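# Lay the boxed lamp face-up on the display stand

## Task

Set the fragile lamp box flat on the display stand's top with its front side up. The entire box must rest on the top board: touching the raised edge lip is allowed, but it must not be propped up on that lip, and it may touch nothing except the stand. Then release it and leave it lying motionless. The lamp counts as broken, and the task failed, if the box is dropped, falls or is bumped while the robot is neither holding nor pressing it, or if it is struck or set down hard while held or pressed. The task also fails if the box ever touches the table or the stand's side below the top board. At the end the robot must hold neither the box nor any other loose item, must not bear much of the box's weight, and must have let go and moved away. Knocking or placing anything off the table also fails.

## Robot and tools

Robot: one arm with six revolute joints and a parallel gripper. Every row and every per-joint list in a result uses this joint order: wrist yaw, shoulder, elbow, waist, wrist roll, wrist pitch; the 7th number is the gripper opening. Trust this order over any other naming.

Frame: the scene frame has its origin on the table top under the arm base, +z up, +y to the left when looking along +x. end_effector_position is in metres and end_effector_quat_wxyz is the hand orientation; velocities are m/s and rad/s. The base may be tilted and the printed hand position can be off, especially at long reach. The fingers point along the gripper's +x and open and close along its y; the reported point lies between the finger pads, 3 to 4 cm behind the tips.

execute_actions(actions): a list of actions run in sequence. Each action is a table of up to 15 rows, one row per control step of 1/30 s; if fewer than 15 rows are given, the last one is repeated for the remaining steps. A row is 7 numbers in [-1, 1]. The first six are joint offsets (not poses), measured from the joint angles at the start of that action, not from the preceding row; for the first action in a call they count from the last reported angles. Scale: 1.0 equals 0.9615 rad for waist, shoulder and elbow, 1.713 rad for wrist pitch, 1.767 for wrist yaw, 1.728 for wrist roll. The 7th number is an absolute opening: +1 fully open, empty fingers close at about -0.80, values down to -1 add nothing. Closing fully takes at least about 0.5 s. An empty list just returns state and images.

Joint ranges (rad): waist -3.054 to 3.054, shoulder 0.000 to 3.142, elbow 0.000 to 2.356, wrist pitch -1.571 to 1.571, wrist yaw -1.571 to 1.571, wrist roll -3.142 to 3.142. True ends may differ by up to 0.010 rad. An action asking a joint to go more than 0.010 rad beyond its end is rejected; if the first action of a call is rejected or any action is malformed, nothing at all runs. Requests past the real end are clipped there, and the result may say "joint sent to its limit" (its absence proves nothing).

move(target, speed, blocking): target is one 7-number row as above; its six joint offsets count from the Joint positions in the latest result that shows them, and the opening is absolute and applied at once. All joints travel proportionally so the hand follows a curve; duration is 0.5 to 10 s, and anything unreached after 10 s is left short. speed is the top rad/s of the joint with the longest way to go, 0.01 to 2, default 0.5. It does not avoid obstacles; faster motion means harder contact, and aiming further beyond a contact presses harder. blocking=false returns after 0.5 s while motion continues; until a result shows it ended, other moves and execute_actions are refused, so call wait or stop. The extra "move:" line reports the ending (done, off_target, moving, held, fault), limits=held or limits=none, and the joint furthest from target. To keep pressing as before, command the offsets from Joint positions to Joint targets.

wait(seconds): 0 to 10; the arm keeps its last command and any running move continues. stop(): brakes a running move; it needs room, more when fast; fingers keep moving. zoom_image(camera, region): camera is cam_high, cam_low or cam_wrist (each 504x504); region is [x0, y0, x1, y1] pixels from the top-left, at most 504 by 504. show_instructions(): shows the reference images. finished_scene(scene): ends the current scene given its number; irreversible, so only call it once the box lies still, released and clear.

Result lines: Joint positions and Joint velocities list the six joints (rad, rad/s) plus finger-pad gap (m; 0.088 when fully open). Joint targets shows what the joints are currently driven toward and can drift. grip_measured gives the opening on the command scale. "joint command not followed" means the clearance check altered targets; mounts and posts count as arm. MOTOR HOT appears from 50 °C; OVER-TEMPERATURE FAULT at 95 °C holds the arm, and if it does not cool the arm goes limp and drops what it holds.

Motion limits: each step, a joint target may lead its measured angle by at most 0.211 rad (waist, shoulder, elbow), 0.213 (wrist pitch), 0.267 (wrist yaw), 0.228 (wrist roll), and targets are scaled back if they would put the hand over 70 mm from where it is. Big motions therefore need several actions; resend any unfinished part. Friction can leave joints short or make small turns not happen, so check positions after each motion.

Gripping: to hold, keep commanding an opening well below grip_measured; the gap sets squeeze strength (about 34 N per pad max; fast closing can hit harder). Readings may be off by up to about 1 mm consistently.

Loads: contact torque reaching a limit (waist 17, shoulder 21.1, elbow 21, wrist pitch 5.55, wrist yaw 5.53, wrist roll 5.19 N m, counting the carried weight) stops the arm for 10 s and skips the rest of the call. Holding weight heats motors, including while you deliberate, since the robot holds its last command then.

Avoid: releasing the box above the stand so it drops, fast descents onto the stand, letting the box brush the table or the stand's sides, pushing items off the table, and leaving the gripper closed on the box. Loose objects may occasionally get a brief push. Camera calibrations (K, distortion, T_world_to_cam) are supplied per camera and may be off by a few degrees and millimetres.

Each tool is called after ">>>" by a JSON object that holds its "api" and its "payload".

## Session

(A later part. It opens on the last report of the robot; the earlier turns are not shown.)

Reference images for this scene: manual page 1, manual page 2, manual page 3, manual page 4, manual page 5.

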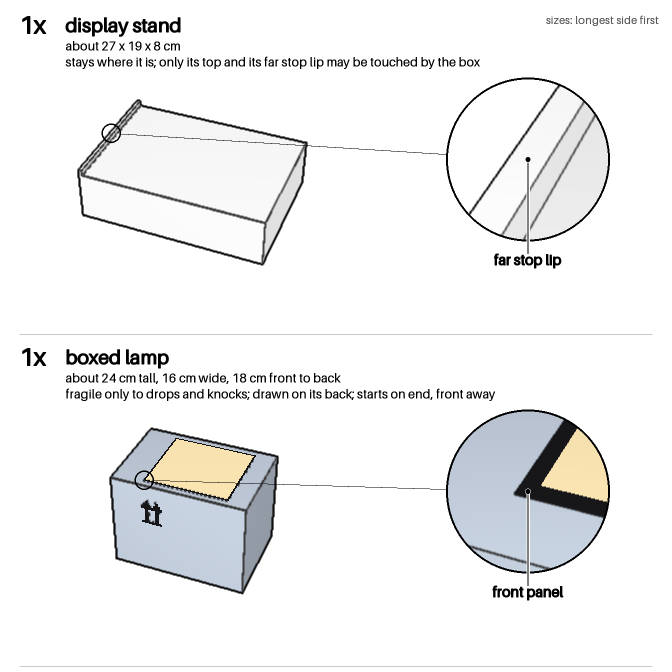

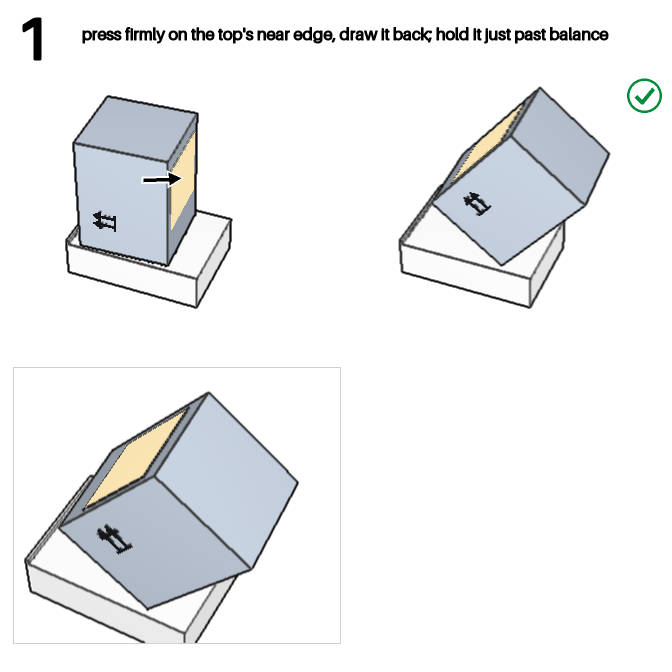

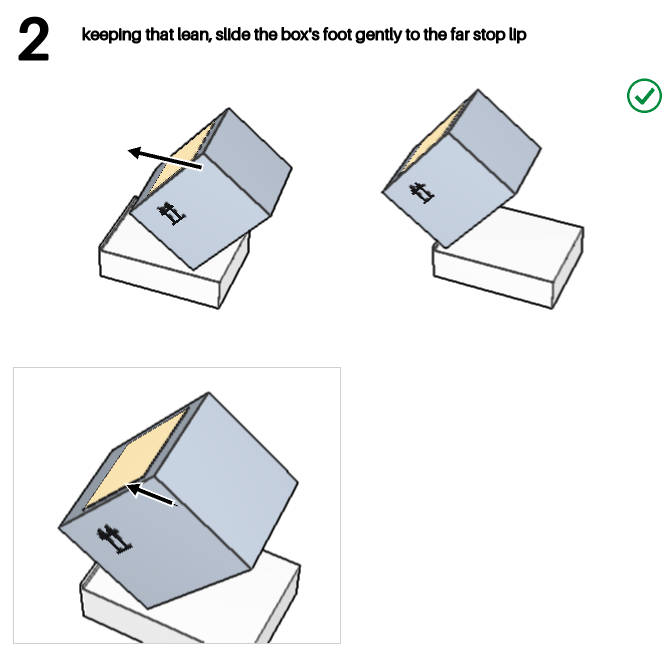

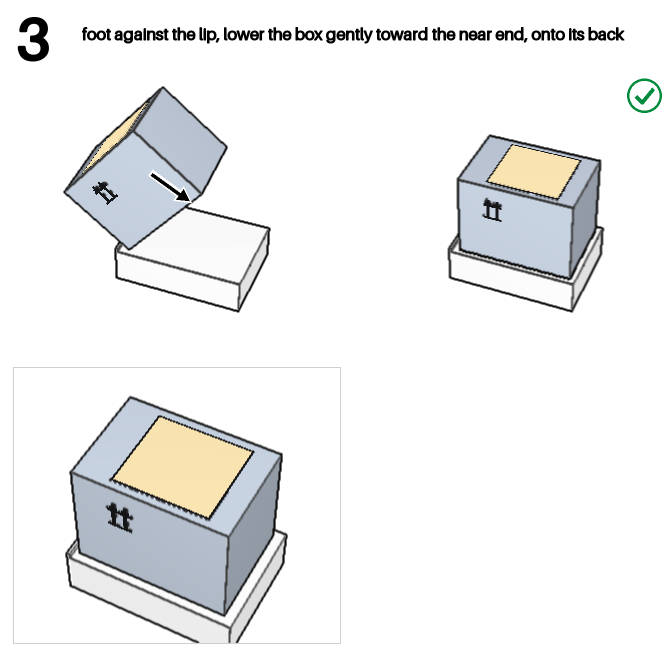

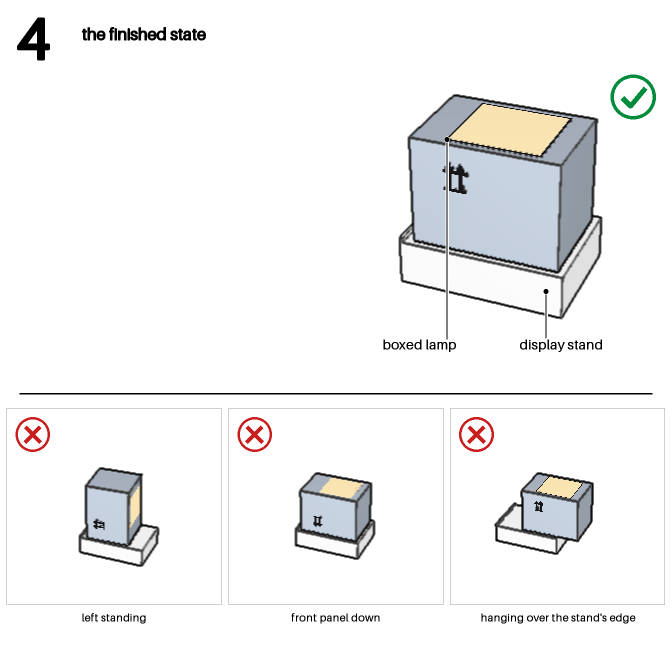

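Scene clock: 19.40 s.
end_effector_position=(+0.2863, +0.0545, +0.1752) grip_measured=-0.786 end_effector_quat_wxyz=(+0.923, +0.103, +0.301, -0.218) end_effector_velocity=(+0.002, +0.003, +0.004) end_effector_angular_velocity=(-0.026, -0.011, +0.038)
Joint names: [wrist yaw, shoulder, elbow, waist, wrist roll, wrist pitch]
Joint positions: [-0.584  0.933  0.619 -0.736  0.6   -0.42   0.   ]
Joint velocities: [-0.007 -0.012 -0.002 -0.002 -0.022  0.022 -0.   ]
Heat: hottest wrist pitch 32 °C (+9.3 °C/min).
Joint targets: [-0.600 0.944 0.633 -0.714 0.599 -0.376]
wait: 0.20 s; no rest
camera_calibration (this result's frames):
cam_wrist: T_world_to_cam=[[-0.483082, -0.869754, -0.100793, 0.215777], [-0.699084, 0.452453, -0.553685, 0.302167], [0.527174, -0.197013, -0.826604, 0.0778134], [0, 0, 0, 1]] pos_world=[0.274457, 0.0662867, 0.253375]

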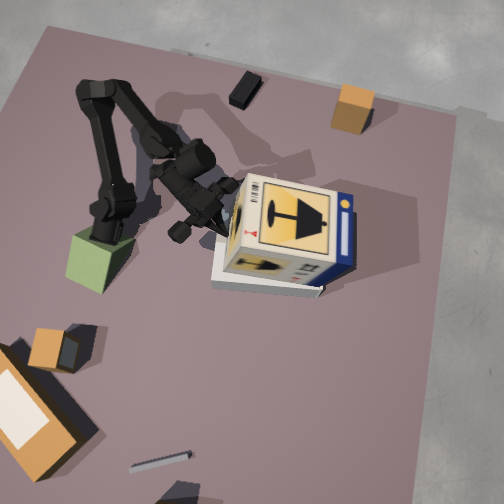

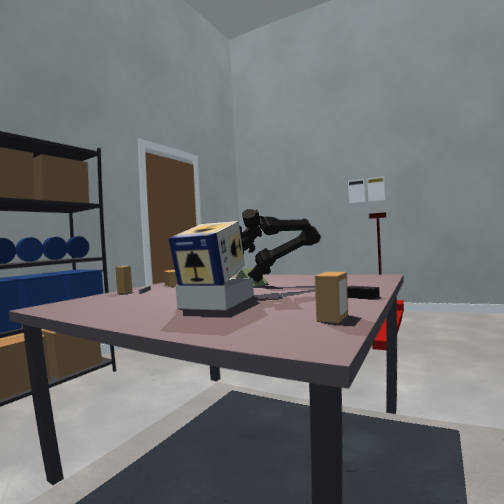

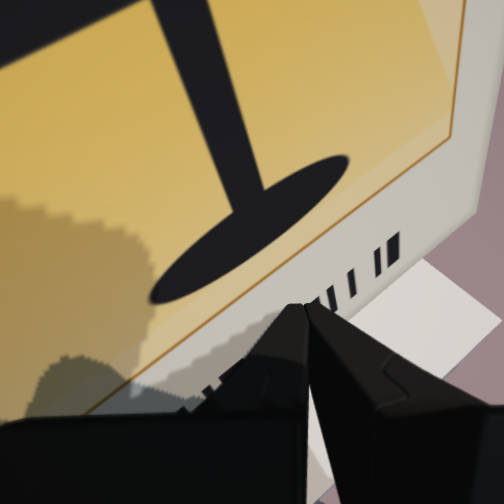

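>>> {"api": "execute_actions", "payload": {"actions": [[[-0.009,0.008,0.008,0.026,-0.001,0.029,-1],[-0.009,0.005,0.002,0.028,-0.002,0.032,-1],[-0.009,0.001,-0.004,0.031,-0.003,0.035,-1],[-0.009,-0.002,-0.01,0.034,-0.004,0.038,-1],[-0.009,-0.005,-0.016,0.036,-0.005,0.041,-1],[-0.009,-0.008,-0.022,0.039,-0.006,0.045,-1],[-0.009,-0.011,-0.028,0.042,-0.007,0.048,-1],[-0.009,-0.015,-0.034,0.044,-0.008,0.051,-1],[-0.009,-0.018,-0.04,0.047,-0.009,0.054,-1],[-0.009,-0.021,-0.046,0.05,-0.01,0.057,-1],[-0.009,-0.024,-0.052,0.052,-0.011,0.06,-1],[-0.009,-0.027,-0.058,0.055,-0.012,0.064,-1],[-0.009,-0.03,-0.064,0.058,-0.013,0.067,-1],[-0.009,-0.033,-0.07,0.06,-0.014,0.07,-1]]]}}

>>> {"api": "wait", "payload": {"seconds": 0.25}}

Scene clock: 20.20 s.
end_effector_position=(+0.2805, +0.0530, +0.1530) grip_measured=-0.786 end_effector_quat_wxyz=(+0.923, +0.090, +0.317, -0.198) end_effector_velocity=(-0.012, -0.004, -0.036) end_effector_angular_velocity=(-0.039, +0.058, +0.097)
Joint names: [wrist yaw, shoulder, elbow, waist, wrist roll, wrist pitch]
Joint positions: [-0.59   0.908  0.535 -0.695  0.583 -0.354  0.   ]
Joint velocities: [-0.007 -0.046 -0.144  0.061 -0.066  0.11  -0.   ]
Heat: hottest wrist pitch 33 °C (+11.9 °C/min).
Joint targets: [-0.599 0.901 0.552 -0.678 0.576 -0.301]
camera_calibration (this result's frames):
cam_wrist: T_world_to_cam=[[-0.442664, -0.893021, -0.0810096, 0.196311], [-0.737777, 0.414074, -0.533131, 0.296267], [0.50964, -0.176231, -0.842146, 0.0684115], [0, 0, 0, 1]] pos_world=[0.270613, 0.0646896, 0.231464]

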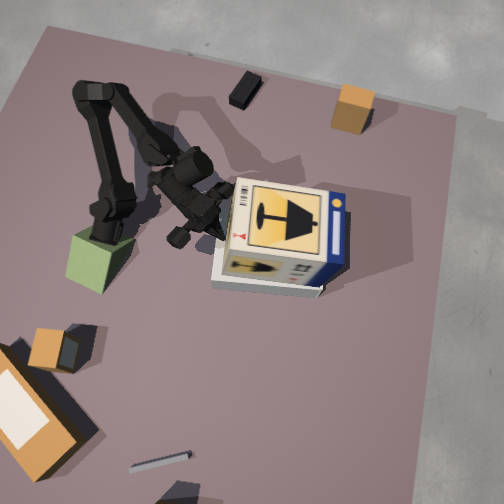

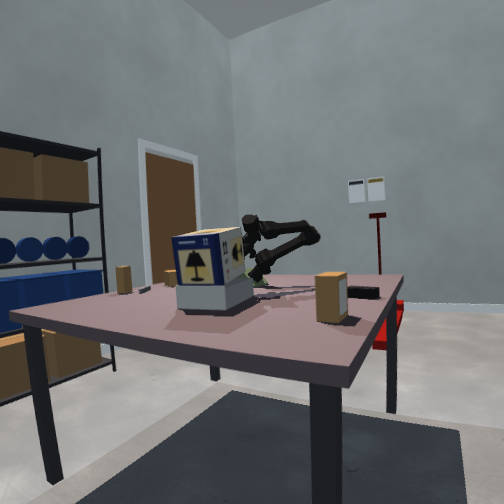

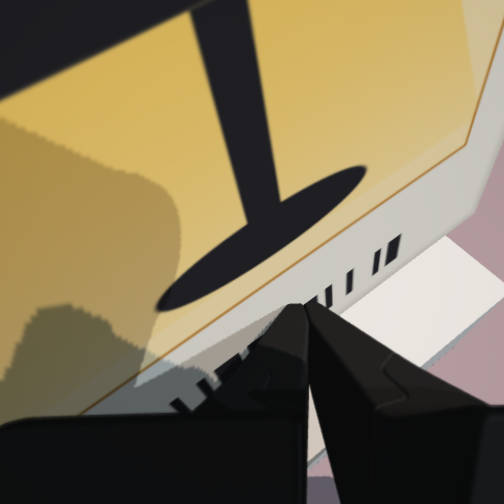

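Scene clock: 20.47 s.
end_effector_position=(+0.2801, +0.0528, +0.1512) grip_measured=-0.786 end_effector_quat_wxyz=(+0.924, +0.087, +0.318, -0.196) end_effector_velocity=(-0.002, -0.000, -0.004) end_effector_angular_velocity=(+0.005, +0.013, +0.003)
Joint names: [wrist yaw, shoulder, elbow, waist, wrist roll, wrist pitch]
Joint positions: [-0.59   0.905  0.526 -0.691  0.58  -0.346  0.   ]
Joint velocities: [-0.007 -0.002 -0.007  0.002 -0.007 -0.007  0.   ]
Heat: hottest wrist pitch 33 °C (+11.7 °C/min).
Joint targets: [-0.599 0.902 0.552 -0.678 0.576 -0.301]
wait: 0.27 s; no rest
camera_calibration (this result's frames):
cam_wrist: T_world_to_cam=[[-0.436873, -0.896177, -0.0775122, 0.193873], [-0.741465, 0.407557, -0.533036, 0.296458], [0.509285, -0.175397, -0.842535, 0.0671724], [0, 0, 0, 1]] pos_world=[0.270301, 0.0647027, 0.229645]

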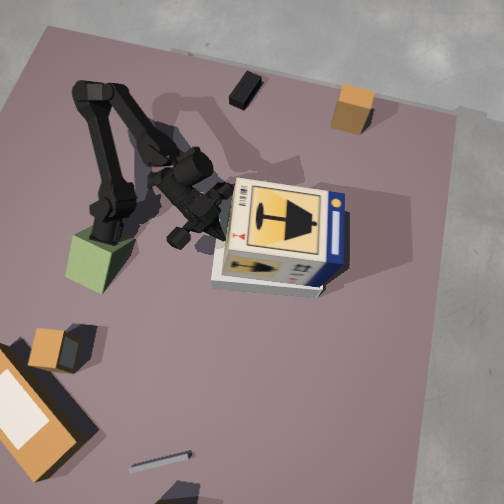

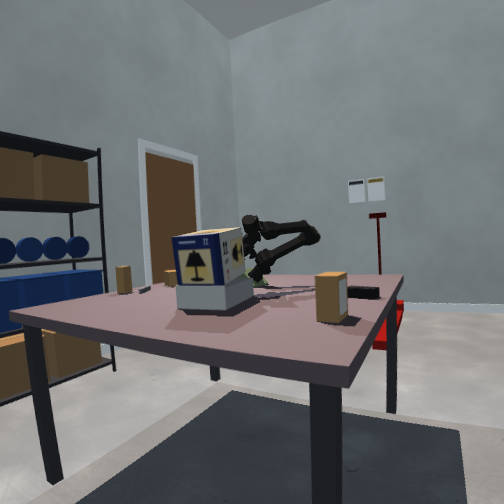

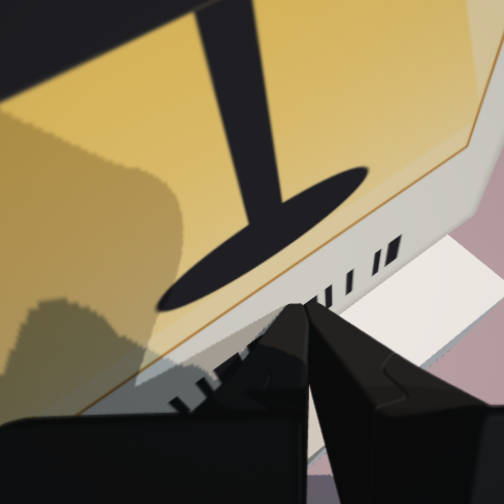

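>>> {"api": "execute_actions", "payload": {"actions": [[[-0.005,-0.003,0.025,0.015,-0.002,0.027,-1],[-0.005,-0.002,0.023,0.017,-0.002,0.028,-1],[-0.005,-0.002,0.021,0.018,-0.002,0.029,-1],[-0.005,-0.002,0.019,0.02,-0.002,0.03,-1],[-0.005,-0.001,0.017,0.021,-0.002,0.031,-1],[-0.005,-0.001,0.015,0.023,-0.002,0.032,-1],[-0.005,-0.001,0.013,0.024,-0.002,0.033,-1],[-0.005,0,0.011,0.026,-0.002,0.034,-1],[-0.005,0,0.009,0.027,-0.002,0.035,-1],[-0.005,0,0.007,0.029,-0.002,0.036,-1],[-0.005,0.001,0.005,0.03,-0.002,0.037,-1],[-0.005,0.001,0.003,0.032,-0.002,0.038,-1],[-0.005,0.001,0.001,0.033,-0.002,0.039,-1],[-0.005,0.001,-0.001,0.035,-0.002,0.04,-1]]]}}

>>> {"api": "wait", "payload": {"seconds": 0.25}}

Scene clock: 21.20 s.
end_effector_position=(+0.2791, +0.0522, +0.1453) grip_measured=-0.786 end_effector_quat_wxyz=(+0.924, +0.082, +0.322, -0.189) end_effector_velocity=(-0.007, -0.000, -0.016) end_effector_angular_velocity=(+0.003, +0.048, +0.035)
Joint names: [wrist yaw, shoulder, elbow, waist, wrist roll, wrist pitch]
Joint positions: [-0.59   0.902  0.503 -0.678  0.574 -0.322  0.   ]
Joint velocities: [-0.022 -0.007 -0.042  0.022 -0.037  0.007 -0.   ]
Heat: hottest wrist pitch 34 °C (+14.2 °C/min).
Joint targets: [-0.599 0.906 0.526 -0.657 0.576 -0.277]
camera_calibration (this result's frames):
cam_wrist: T_world_to_cam=[[-0.423288, -0.903276, -0.0701393, 0.187932], [-0.752072, 0.393487, -0.52873, 0.295884], [0.505188, -0.171055, -0.845887, 0.063935], [0, 0, 0, 1]] pos_world=[0.269776, 0.0642643, 0.223706]

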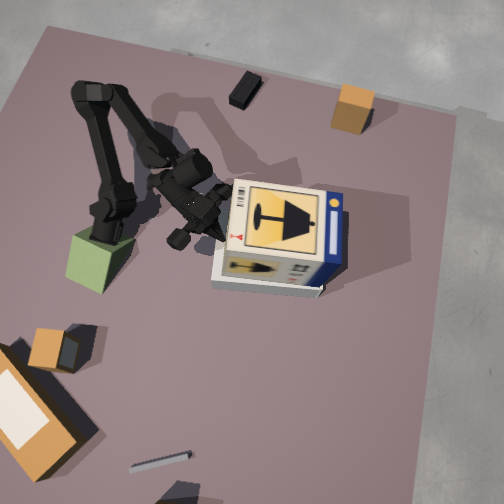

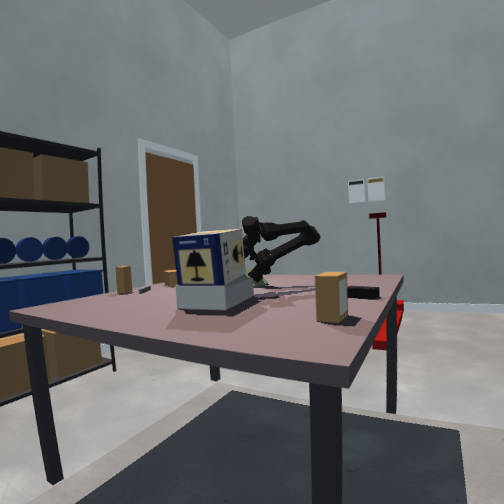

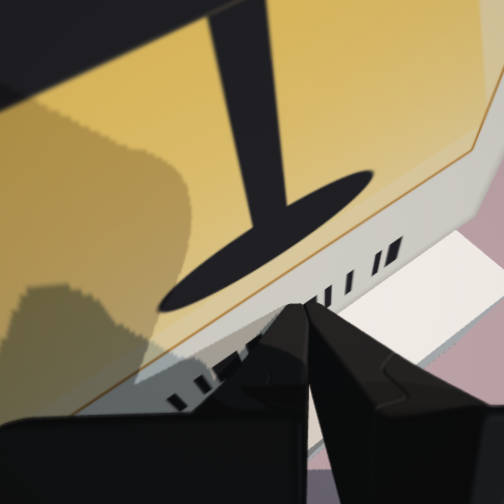

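Scene clock: 21.47 s.
end_effector_position=(+0.2791, +0.0522, +0.1446) grip_measured=-0.786 end_effector_quat_wxyz=(+0.924, +0.081, +0.323, -0.188) end_effector_velocity=(-0.003, +0.001, -0.005) end_effector_angular_velocity=(+0.010, +0.027, +0.009)
Joint names: [wrist yaw, shoulder, elbow, waist, wrist roll, wrist pitch]
Joint positions: [-0.59   0.901  0.501 -0.676  0.572 -0.319  0.   ]
Joint velocities: [-0.022  0.002 -0.002 -0.002 -0.022 -0.022 -0.   ]
Heat: hottest wrist pitch 34 °C (+14.0 °C/min).
Joint targets: [-0.599 0.906 0.526 -0.657 0.576 -0.277]
wait: 0.27 s; at rest by 0.23 s
camera_calibration (this result's frames):
cam_wrist: T_world_to_cam=[[-0.421063, -0.904434, -0.06859, 0.18701], [-0.753633, 0.39093, -0.528405, 0.296008], [0.504721, -0.1708, -0.846217, 0.0635686], [0, 0, 0, 1]] pos_world=[0.26974, 0.0642774, 0.223032]

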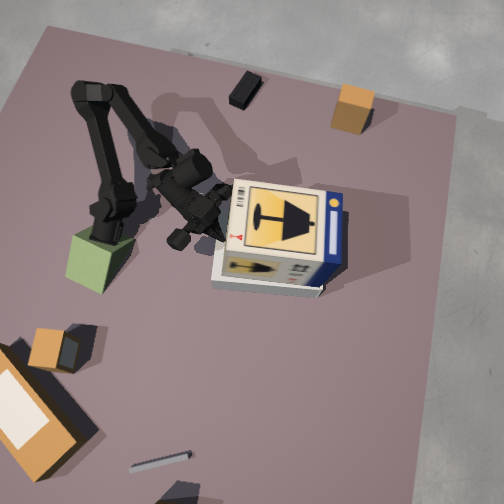

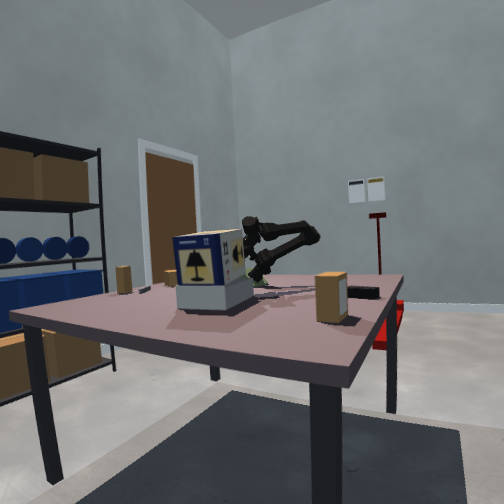

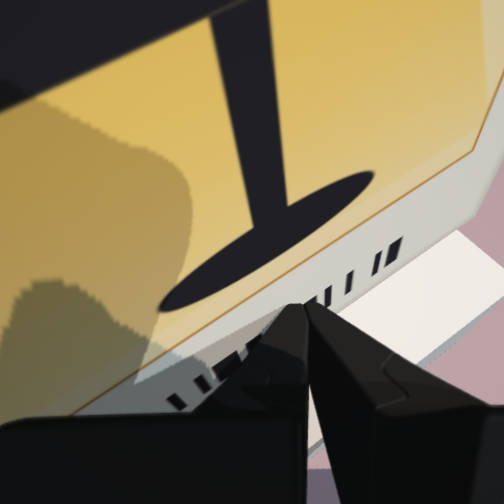

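>>> {"api": "execute_actions", "payload": {"actions": [[[-0.005,0.005,0.024,0.021,0.002,0.025,-1],[-0.005,0.005,0.022,0.023,0.002,0.026,-1],[-0.005,0.005,0.02,0.024,0.002,0.027,-1],[-0.005,0.005,0.018,0.026,0.002,0.028,-1],[-0.005,0.005,0.016,0.027,0.002,0.029,-1],[-0.005,0.006,0.014,0.029,0.002,0.029,-1],[-0.005,0.006,0.012,0.03,0.002,0.03,-1],[-0.005,0.006,0.01,0.032,0.002,0.031,-1],[-0.005,0.006,0.008,0.033,0.002,0.032,-1],[-0.005,0.006,0.006,0.035,0.002,0.033,-1],[-0.005,0.007,0.004,0.036,0.002,0.033,-1],[-0.005,0.007,0.002,0.038,0.002,0.034,-1],[-0.005,0.007,0,0.039,0.002,0.035,-1],[-0.005,0.007,-0.002,0.041,0.002,0.036,-1],[-0.005,0.007,-0.004,0.042,0.002,0.036,-1]]]}}

>>> {"api": "wait", "payload": {"seconds": 0.25}}

Scene clock: 22.20 s.
end_effector_position=(+0.2780, +0.0515, +0.1388) grip_measured=-0.786 end_effector_quat_wxyz=(+0.925, +0.075, +0.326, -0.182) end_effector_velocity=(-0.004, -0.001, -0.015) end_effector_angular_velocity=(-0.010, +0.023, +0.043)
Joint names: [wrist yaw, shoulder, elbow, waist, wrist roll, wrist pitch]
Joint positions: [-0.591  0.898  0.478 -0.664  0.566 -0.294  0.   ]
Joint velocities: [-0.007 -0.012 -0.056  0.027 -0.022  0.051 -0.   ]
Heat: hottest wrist pitch 35 °C (+16.2 °C/min).
Joint targets: [-0.600 0.908 0.497 -0.636 0.576 -0.257]
camera_calibration (this result's frames):
cam_wrist: T_world_to_cam=[[-0.406748, -0.91148, -0.0613226, 0.180987], [-0.763684, 0.376097, -0.524726, 0.295481], [0.50134, -0.1666, -0.84906, 0.0602491], [0, 0, 0, 1]] pos_world=[0.269065, 0.0638734, 0.2173]

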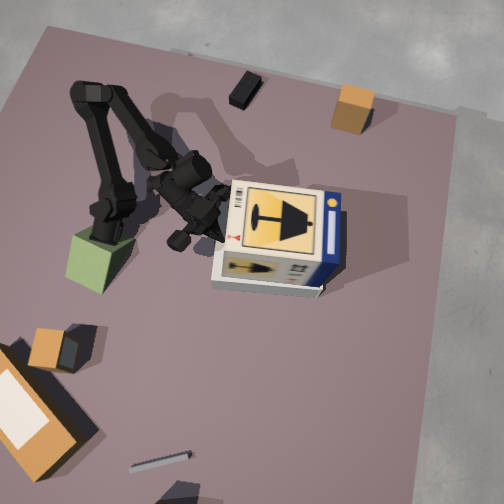

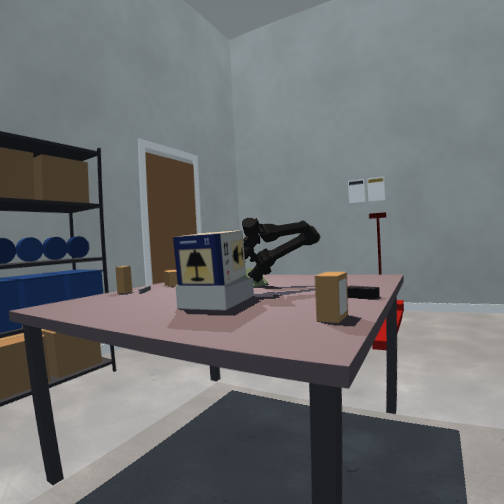

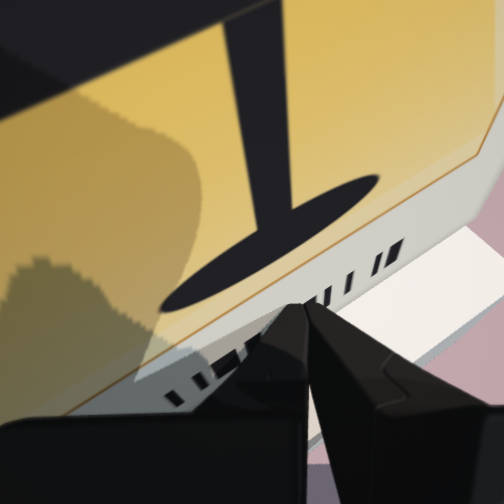

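Scene clock: 22.47 s.
end_effector_position=(+0.2779, +0.0515, +0.1380) grip_measured=-0.786 end_effector_quat_wxyz=(+0.925, +0.074, +0.327, -0.181) end_effector_velocity=(-0.002, +0.000, -0.001) end_effector_angular_velocity=(+0.002, +0.007, +0.003)
Joint names: [wrist yaw, shoulder, elbow, waist, wrist roll, wrist pitch]
Joint positions: [-0.59   0.897  0.474 -0.662  0.564 -0.29   0.   ]
Joint velocities: [-0.007 -0.002 -0.002 -0.002 -0.007 -0.007  0.   ]
Heat: hottest wrist pitch 35 °C (+16.0 °C/min).
Joint targets: [-0.599 0.908 0.497 -0.636 0.576 -0.257]
wait: 0.27 s; at rest by 0.23 s
camera_calibration (this result's frames):
cam_wrist: T_world_to_cam=[[-0.403789, -0.912939, -0.0591322, 0.179808], [-0.765643, 0.372604, -0.524364, 0.295597], [0.500746, -0.166458, -0.849438, 0.0597897], [0, 0, 0, 1]] pos_world=[0.268987, 0.063966, 0.216421]

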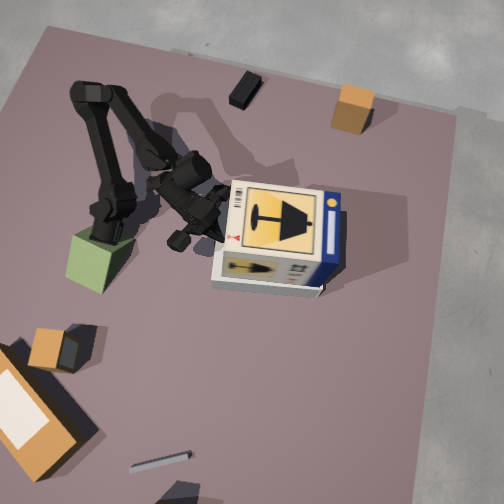

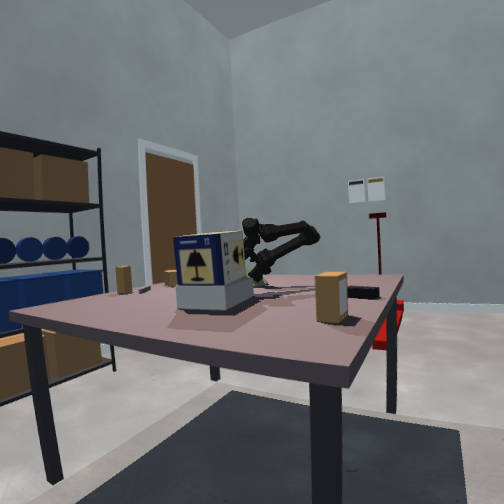

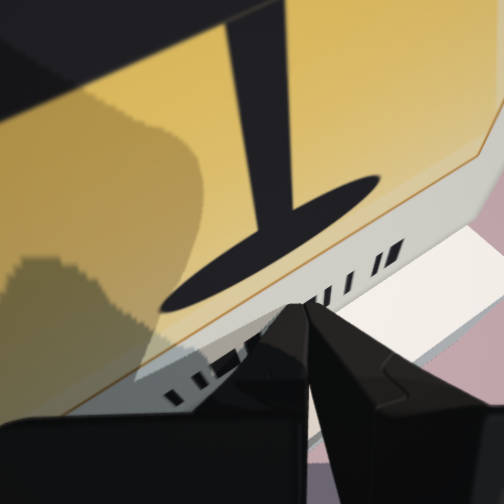

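>>> {"api": "execute_actions", "payload": {"actions": [[[-0.005,0.011,0.022,0.028,0.006,0.02,-1],[-0.005,0.011,0.02,0.029,0.005,0.021,-1],[-0.005,0.011,0.018,0.03,0.004,0.022,-1],[-0.005,0.011,0.016,0.031,0.003,0.023,-1],[-0.005,0.011,0.014,0.032,0.002,0.024,-1],[-0.005,0.011,0.012,0.033,0.001,0.025,-1],[-0.005,0.011,0.01,0.034,0,0.026,-1],[-0.005,0.011,0.008,0.035,-0.001,0.027,-1],[-0.005,0.011,0.006,0.036,-0.002,0.028,-1],[-0.005,0.011,0.004,0.037,-0.003,0.029,-1],[-0.005,0.011,0.002,0.038,-0.004,0.03,-1],[-0.005,0.011,0,0.039,-0.005,0.031,-1],[-0.005,0.011,-0.002,0.04,-0.006,0.032,-1],[-0.005,0.011,-0.004,0.041,-0.007,0.033,-1],[-0.005,0.011,-0.006,0.042,-0.008,0.034,-1]]]}}

>>> {"api": "wait", "payload": {"seconds": 0.25}}

Scene clock: 23.17 s.
end_effector_position=(+0.2770, +0.0509, +0.1317) grip_measured=-0.786 end_effector_quat_wxyz=(+0.925, +0.061, +0.333, -0.171) end_effector_velocity=(-0.006, -0.002, -0.018) end_effector_angular_velocity=(-0.044, +0.054, +0.070)
Joint names: [wrist yaw, shoulder, elbow, waist, wrist roll, wrist pitch]
Joint positions: [-0.591  0.897  0.452 -0.648  0.541 -0.264  0.   ]
Joint velocities: [-0.007 -0.007 -0.056  0.032 -0.081  0.037 -0.   ]
Heat: hottest wrist pitch 35 °C (+15.5 °C/min).
Joint targets: [-0.600 0.908 0.469 -0.622 0.551 -0.232]
camera_calibration (this result's frames):
cam_wrist: T_world_to_cam=[[-0.378966, -0.924601, -0.0386995, 0.169576], [-0.782872, 0.342613, -0.519352, 0.297508], [0.493453, -0.16652, -0.853683, 0.0574114], [0, 0, 0, 1]] pos_world=[0.268845, 0.0644203, 0.210085]

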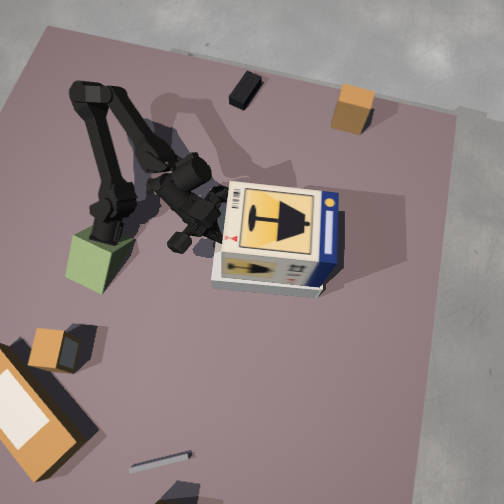

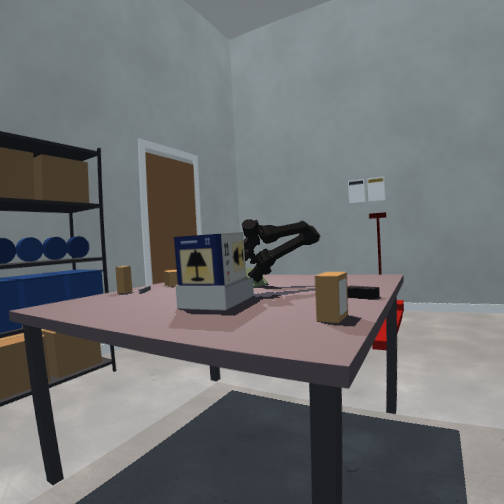

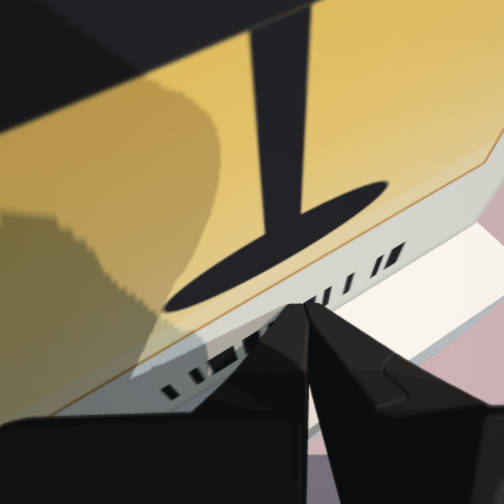

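Scene clock: 23.43 s.
end_effector_position=(+0.2769, +0.0509, +0.1306) grip_measured=-0.786 end_effector_quat_wxyz=(+0.926, +0.058, +0.334, -0.169) end_effector_velocity=(-0.004, -0.001, -0.006) end_effector_angular_velocity=(-0.010, +0.030, +0.011)
Joint names: [wrist yaw, shoulder, elbow, waist, wrist roll, wrist pitch]
Joint positions: [-0.59   0.897  0.448 -0.645  0.537 -0.259  0.   ]
Joint velocities: [-0.007 -0.002 -0.007  0.002 -0.037 -0.022 -0.   ]
Heat: hottest wrist pitch 35 °C (+15.4 °C/min).
Joint targets: [-0.599 0.908 0.469 -0.622 0.551 -0.232]
wait: 0.27 s; no rest
camera_calibration (this result's frames):
cam_wrist: T_world_to_cam=[[-0.374361, -0.926632, -0.0347401, 0.167756], [-0.78601, 0.336981, -0.518298, 0.297836], [0.491978, -0.166725, -0.854494, 0.0570152], [0, 0, 0, 1]] pos_world=[0.268853, 0.0645889, 0.208915]

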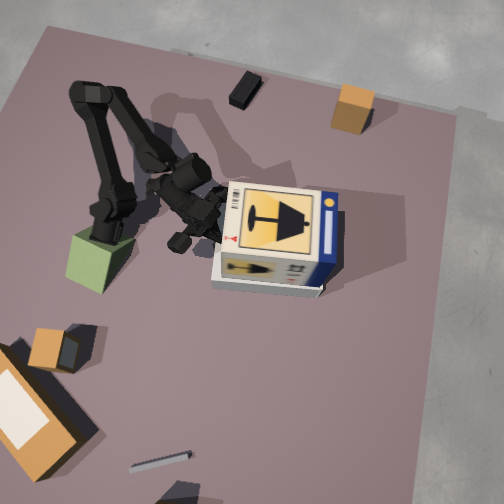

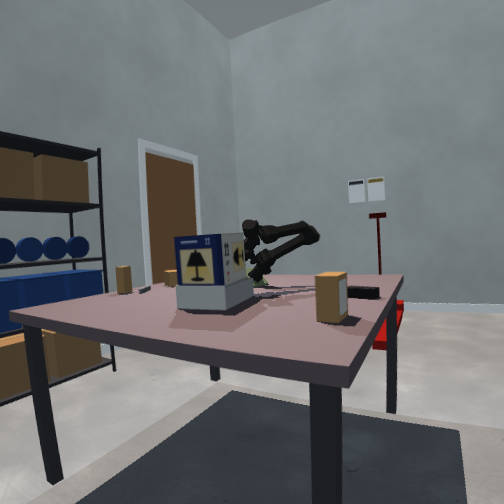

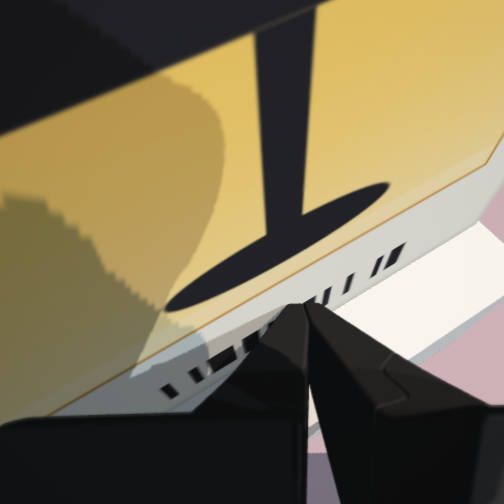

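>>> {"api": "execute_actions", "payload": {"actions": [[[-0.005,0.011,0.02,0.025,0.007,0.017,-1],[-0.005,0.011,0.018,0.026,0.006,0.018,-1],[-0.005,0.011,0.016,0.027,0.005,0.019,-1],[-0.005,0.011,0.014,0.028,0.004,0.02,-1],[-0.005,0.011,0.012,0.029,0.003,0.021,-1],[-0.005,0.011,0.01,0.03,0.002,0.022,-1],[-0.005,0.011,0.008,0.031,0.001,0.023,-1],[-0.005,0.011,0.006,0.032,0,0.024,-1],[-0.005,0.011,0.004,0.033,-0.001,0.025,-1],[-0.005,0.011,0.002,0.034,-0.002,0.026,-1],[-0.005,0.011,0,0.035,-0.003,0.027,-1],[-0.005,0.011,-0.002,0.036,-0.004,0.028,-1],[-0.005,0.011,-0.004,0.037,-0.005,0.029,-1],[-0.005,0.011,-0.006,0.038,-0.006,0.03,-1],[-0.005,0.011,-0.008,0.039,-0.007,0.031,-1]]]}}

>>> {"api": "wait", "payload": {"seconds": 0.25}}

>>> {"api": "zoom_image", "payload": {"camera": "cam_low", "region": [160,220,280,320]}}

Scene clock: 24.17 s.
end_effector_position=(+0.2760, +0.0510, +0.1242) grip_measured=-0.786 end_effector_quat_wxyz=(+0.926, +0.045, +0.340, -0.159) end_effector_velocity=(-0.002, -0.001, -0.002) end_effector_angular_velocity=(+0.011, +0.000, -0.003)
Joint names: [wrist yaw, shoulder, elbow, waist, wrist roll, wrist pitch]
Joint positions: [-0.591  0.897  0.428 -0.628  0.514 -0.235  0.   ]
Joint velocities: [-0.007 -0.002 -0.012 -0.002  0.007  0.007 -0.   ]
Heat: hottest wrist pitch 36 °C (+17.4 °C/min).
Joint targets: [-0.599 0.907 0.440 -0.607 0.525 -0.206]
camera_calibration (this result's frames):
cam_wrist: T_world_to_cam=[[-0.347445, -0.937588, -0.0145019, 0.157944], [-0.803409, 0.305625, -0.511006, 0.299301], [0.483545, -0.165895, -0.859455, 0.0549274], [0, 0, 0, 1]] pos_world=[0.268778, 0.0657246, 0.202442]

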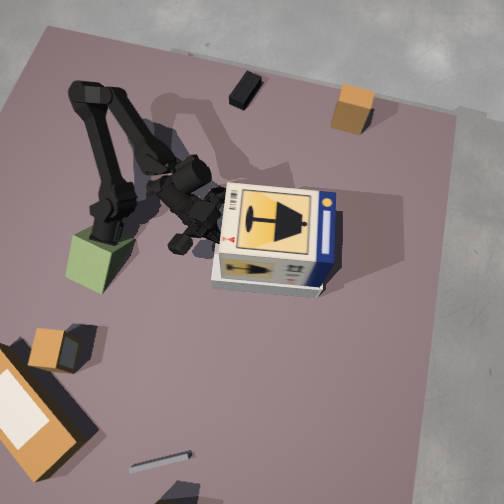

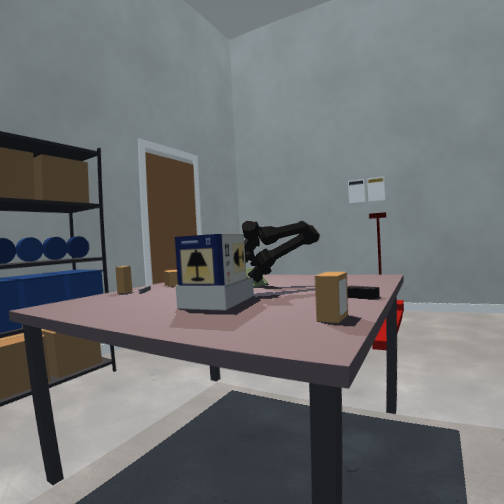

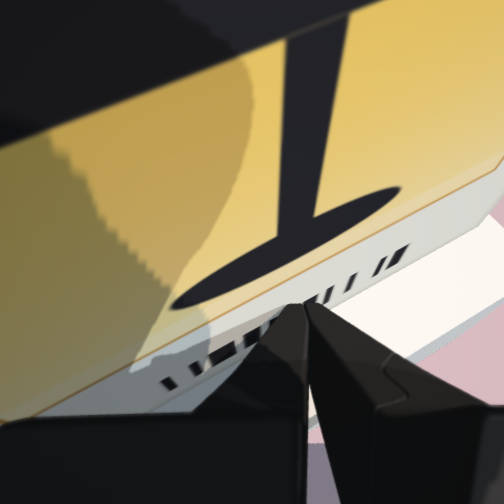

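Scene clock: 24.43 s.
end_effector_position=(+0.2760, +0.0509, +0.1241) grip_measured=-0.786 end_effector_quat_wxyz=(+0.926, +0.045, +0.340, -0.159) end_effector_velocity=(-0.000, +0.001, +0.000) end_effector_angular_velocity=(+0.000, +0.004, +0.006)
Joint names: [wrist yaw, shoulder, elbow, waist, wrist roll, wrist pitch]
Joint positions: [-0.591  0.897  0.426 -0.628  0.514 -0.233  0.   ]
Joint velocities: [-0.007 -0.002  0.002 -0.002 -0.007 -0.007 -0.001]
Heat: hottest wrist pitch 36 °C (+17.2 °C/min).
Joint targets: [-0.599 0.907 0.440 -0.607 0.525 -0.206]
wait: 0.27 s; at rest by 0.17 s
camera_calibration (this result's frames):
cam_wrist: T_world_to_cam=[[-0.347403, -0.937597, -0.0149744, 0.15787], [-0.803077, 0.305728, -0.511466, 0.299245], [0.484127, -0.165659, -0.859173, 0.0545995], [0, 0, 0, 1]] pos_world=[0.268728, 0.0655754, 0.202328]

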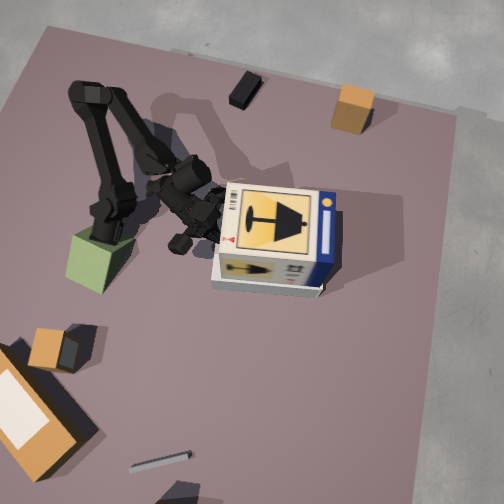

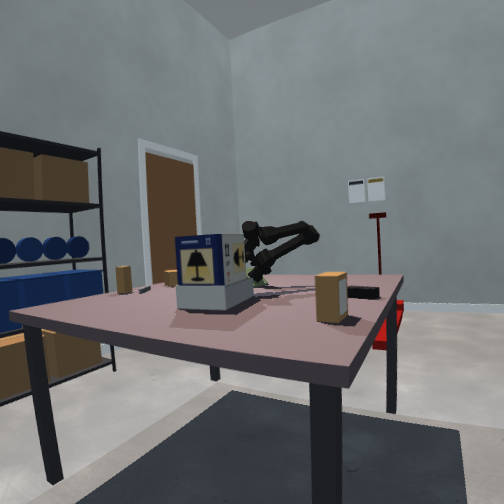

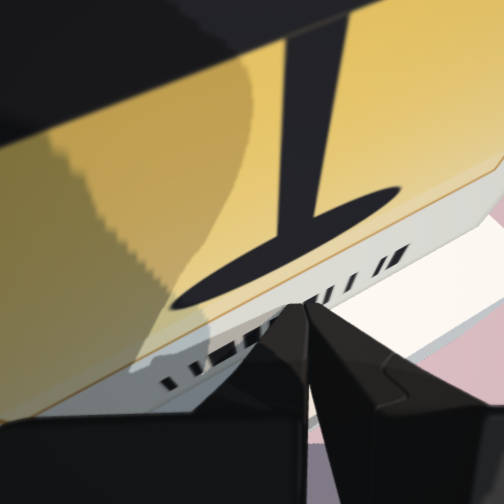

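Region (160, 220, 280, 320) of cam_low's 504x504 image, scaled by 4.200, with more detail than that image has.

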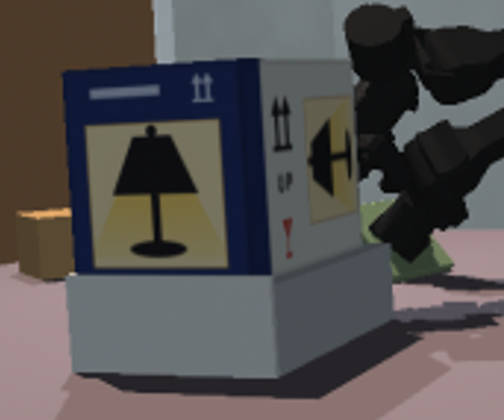

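Landed. The release comes next.

>>> {"api": "execute_actions", "payload": {"actions": [[[-0.004,0.01,0.012,0.021,0.005,0.014,-1],[-0.004,0.009,0.01,0.02,0.005,0.012,-1],[-0.004,0.009,0.008,0.019,0.004,0.011,-1],[-0.003,0.008,0.006,0.017,0.004,0.009,-1],[-0.003,0.007,0.004,0.015,0.003,0.008,-1],[-0.003,0.006,0.003,0.013,0.003,0.006,-1],[-0.002,0.005,0.002,0.011,0.002,0.005,-1],[-0.002,0.004,0.001,0.009,0.002,0.004,-1],[-0.001,0.003,0,0.007,0.001,0.003,-1],[-0.001,0.002,0,0.005,0.001,0.002,-1],[0,0.001,0,0.002,0,0.001,-1],[0,0,0,0,0,0,-1]]]}}

>>> {"api": "move", "payload": {"target": [0,-0.3,-0.15,-0.17,0,0,-1], "speed": 0.3}}

>>> {"api": "zoom_image", "payload": {"camera": "cam_high", "region": [180,160,360,320]}}

Scene clock: 25.17 s.
end_effector_position=(+0.2753, +0.0503, +0.1235) grip_measured=-0.786 end_effector_quat_wxyz=(+0.925, +0.044, +0.341, -0.159) end_effector_velocity=(-0.007, -0.003, -0.006) end_effector_angular_velocity=(+0.015, +0.028, -0.021)
Joint names: [wrist yaw, shoulder, elbow, waist, wrist roll, wrist pitch]
Joint positions: [-0.591  0.896  0.424 -0.629  0.511 -0.234  0.   ]
Joint velocities: [-0.007 -0.002 -0.007 -0.002 -0.007 -0.037 -0.   ]
Heat: hottest wrist pitch 36 °C (+16.7 °C/min).
Joint targets: [-0.591 0.897 0.426 -0.628 0.514 -0.233]
camera_calibration (this result's frames):
cam_wrist: T_world_to_cam=[[-0.347832, -0.937468, -0.0128819, 0.156925], [-0.804096, 0.305356, -0.510086, 0.298649], [0.482123, -0.167066, -0.860027, 0.0550306], [0, 0, 0, 1]] pos_world=[0.268194, 0.0651121, 0.201686]

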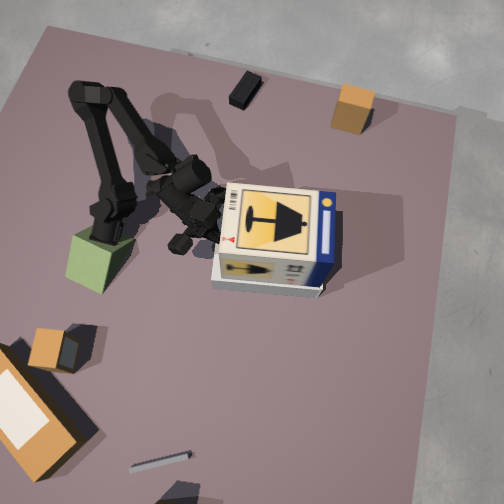

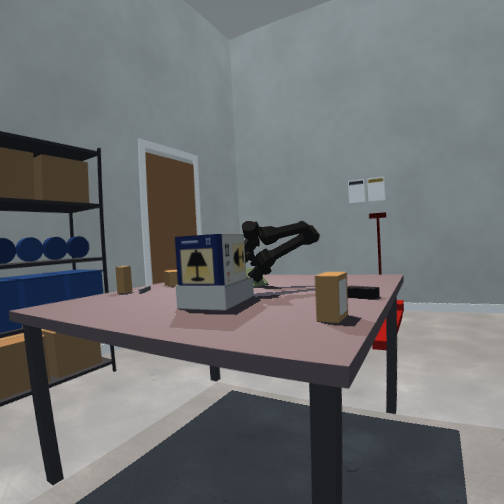

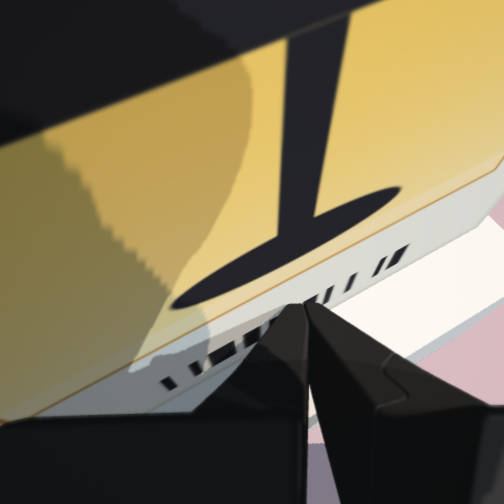

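Scene clock: 26.60 s.
end_effector_position=(+0.2458, +0.0385, +0.1487) grip_measured=-0.786 end_effector_quat_wxyz=(+0.955, +0.020, +0.240, -0.175) end_effector_velocity=(-0.001, -0.001, +0.000) end_effector_angular_velocity=(-0.009, -0.001, -0.005)
Joint names: [wrist yaw, shoulder, elbow, waist, wrist roll, wrist pitch]
Joint positions: [-0.591  0.612  0.289 -0.79   0.509 -0.235  0.   ]
Joint velocities: [ 0.007 -0.007 -0.002 -0.002 -0.007 -0.007 -0.   ]
Heat: hottest wrist pitch 36 °C (+15.8 °C/min).
Joint targets: [-0.591 0.607 0.280 -0.793 0.511 -0.234]
move: done; limits=none; farthest joint: the elbow, 0.009 radians from its target (0.144 radians at the start)
camera_calibration (this result's frames):
cam_wrist: T_world_to_cam=[[-0.358118, -0.933675, 0.00174501, 0.136118], [-0.682258, 0.260408, -0.683163, 0.289004], [0.637398, -0.245844, -0.730263, 0.034546], [0, 0, 0, 1]] pos_world=[0.223902, 0.0603234, 0.222427]

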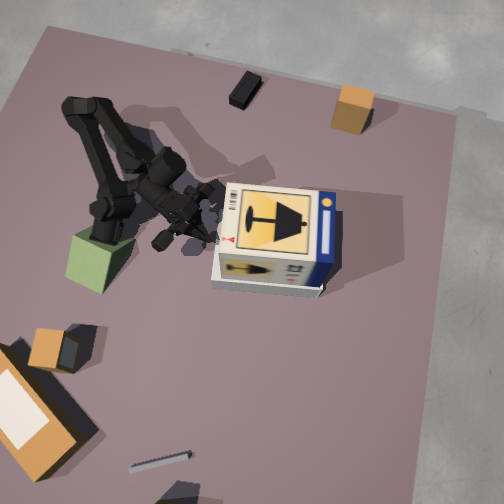

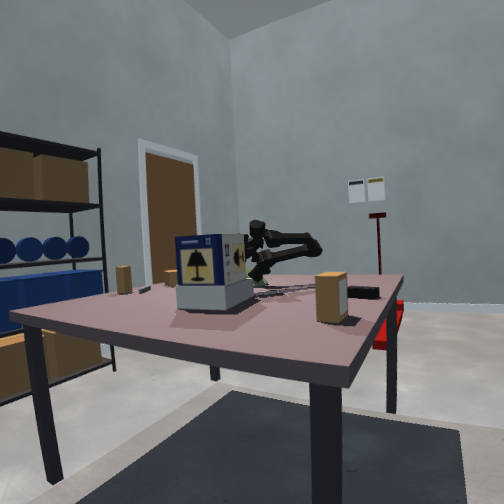

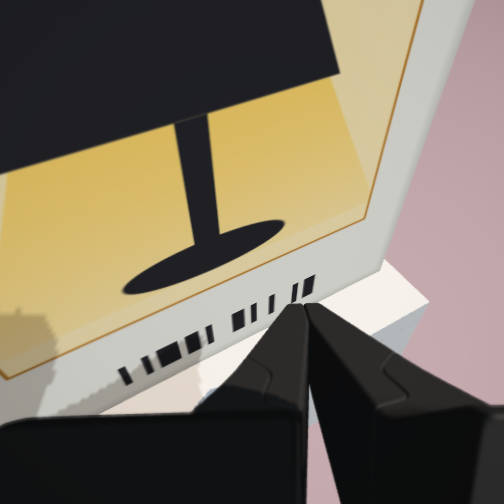

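Region (180, 160, 360, 320) of cam_high's 504x504 image, scaled by 2.800, with more detail than that image has.

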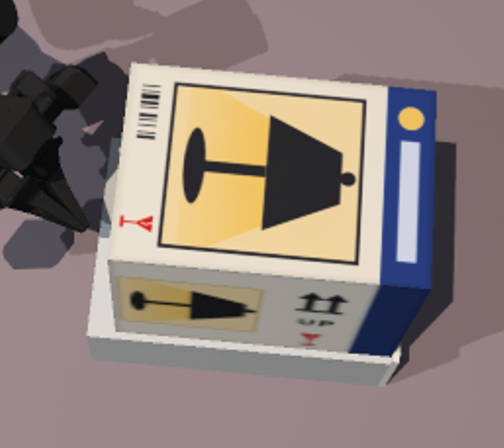

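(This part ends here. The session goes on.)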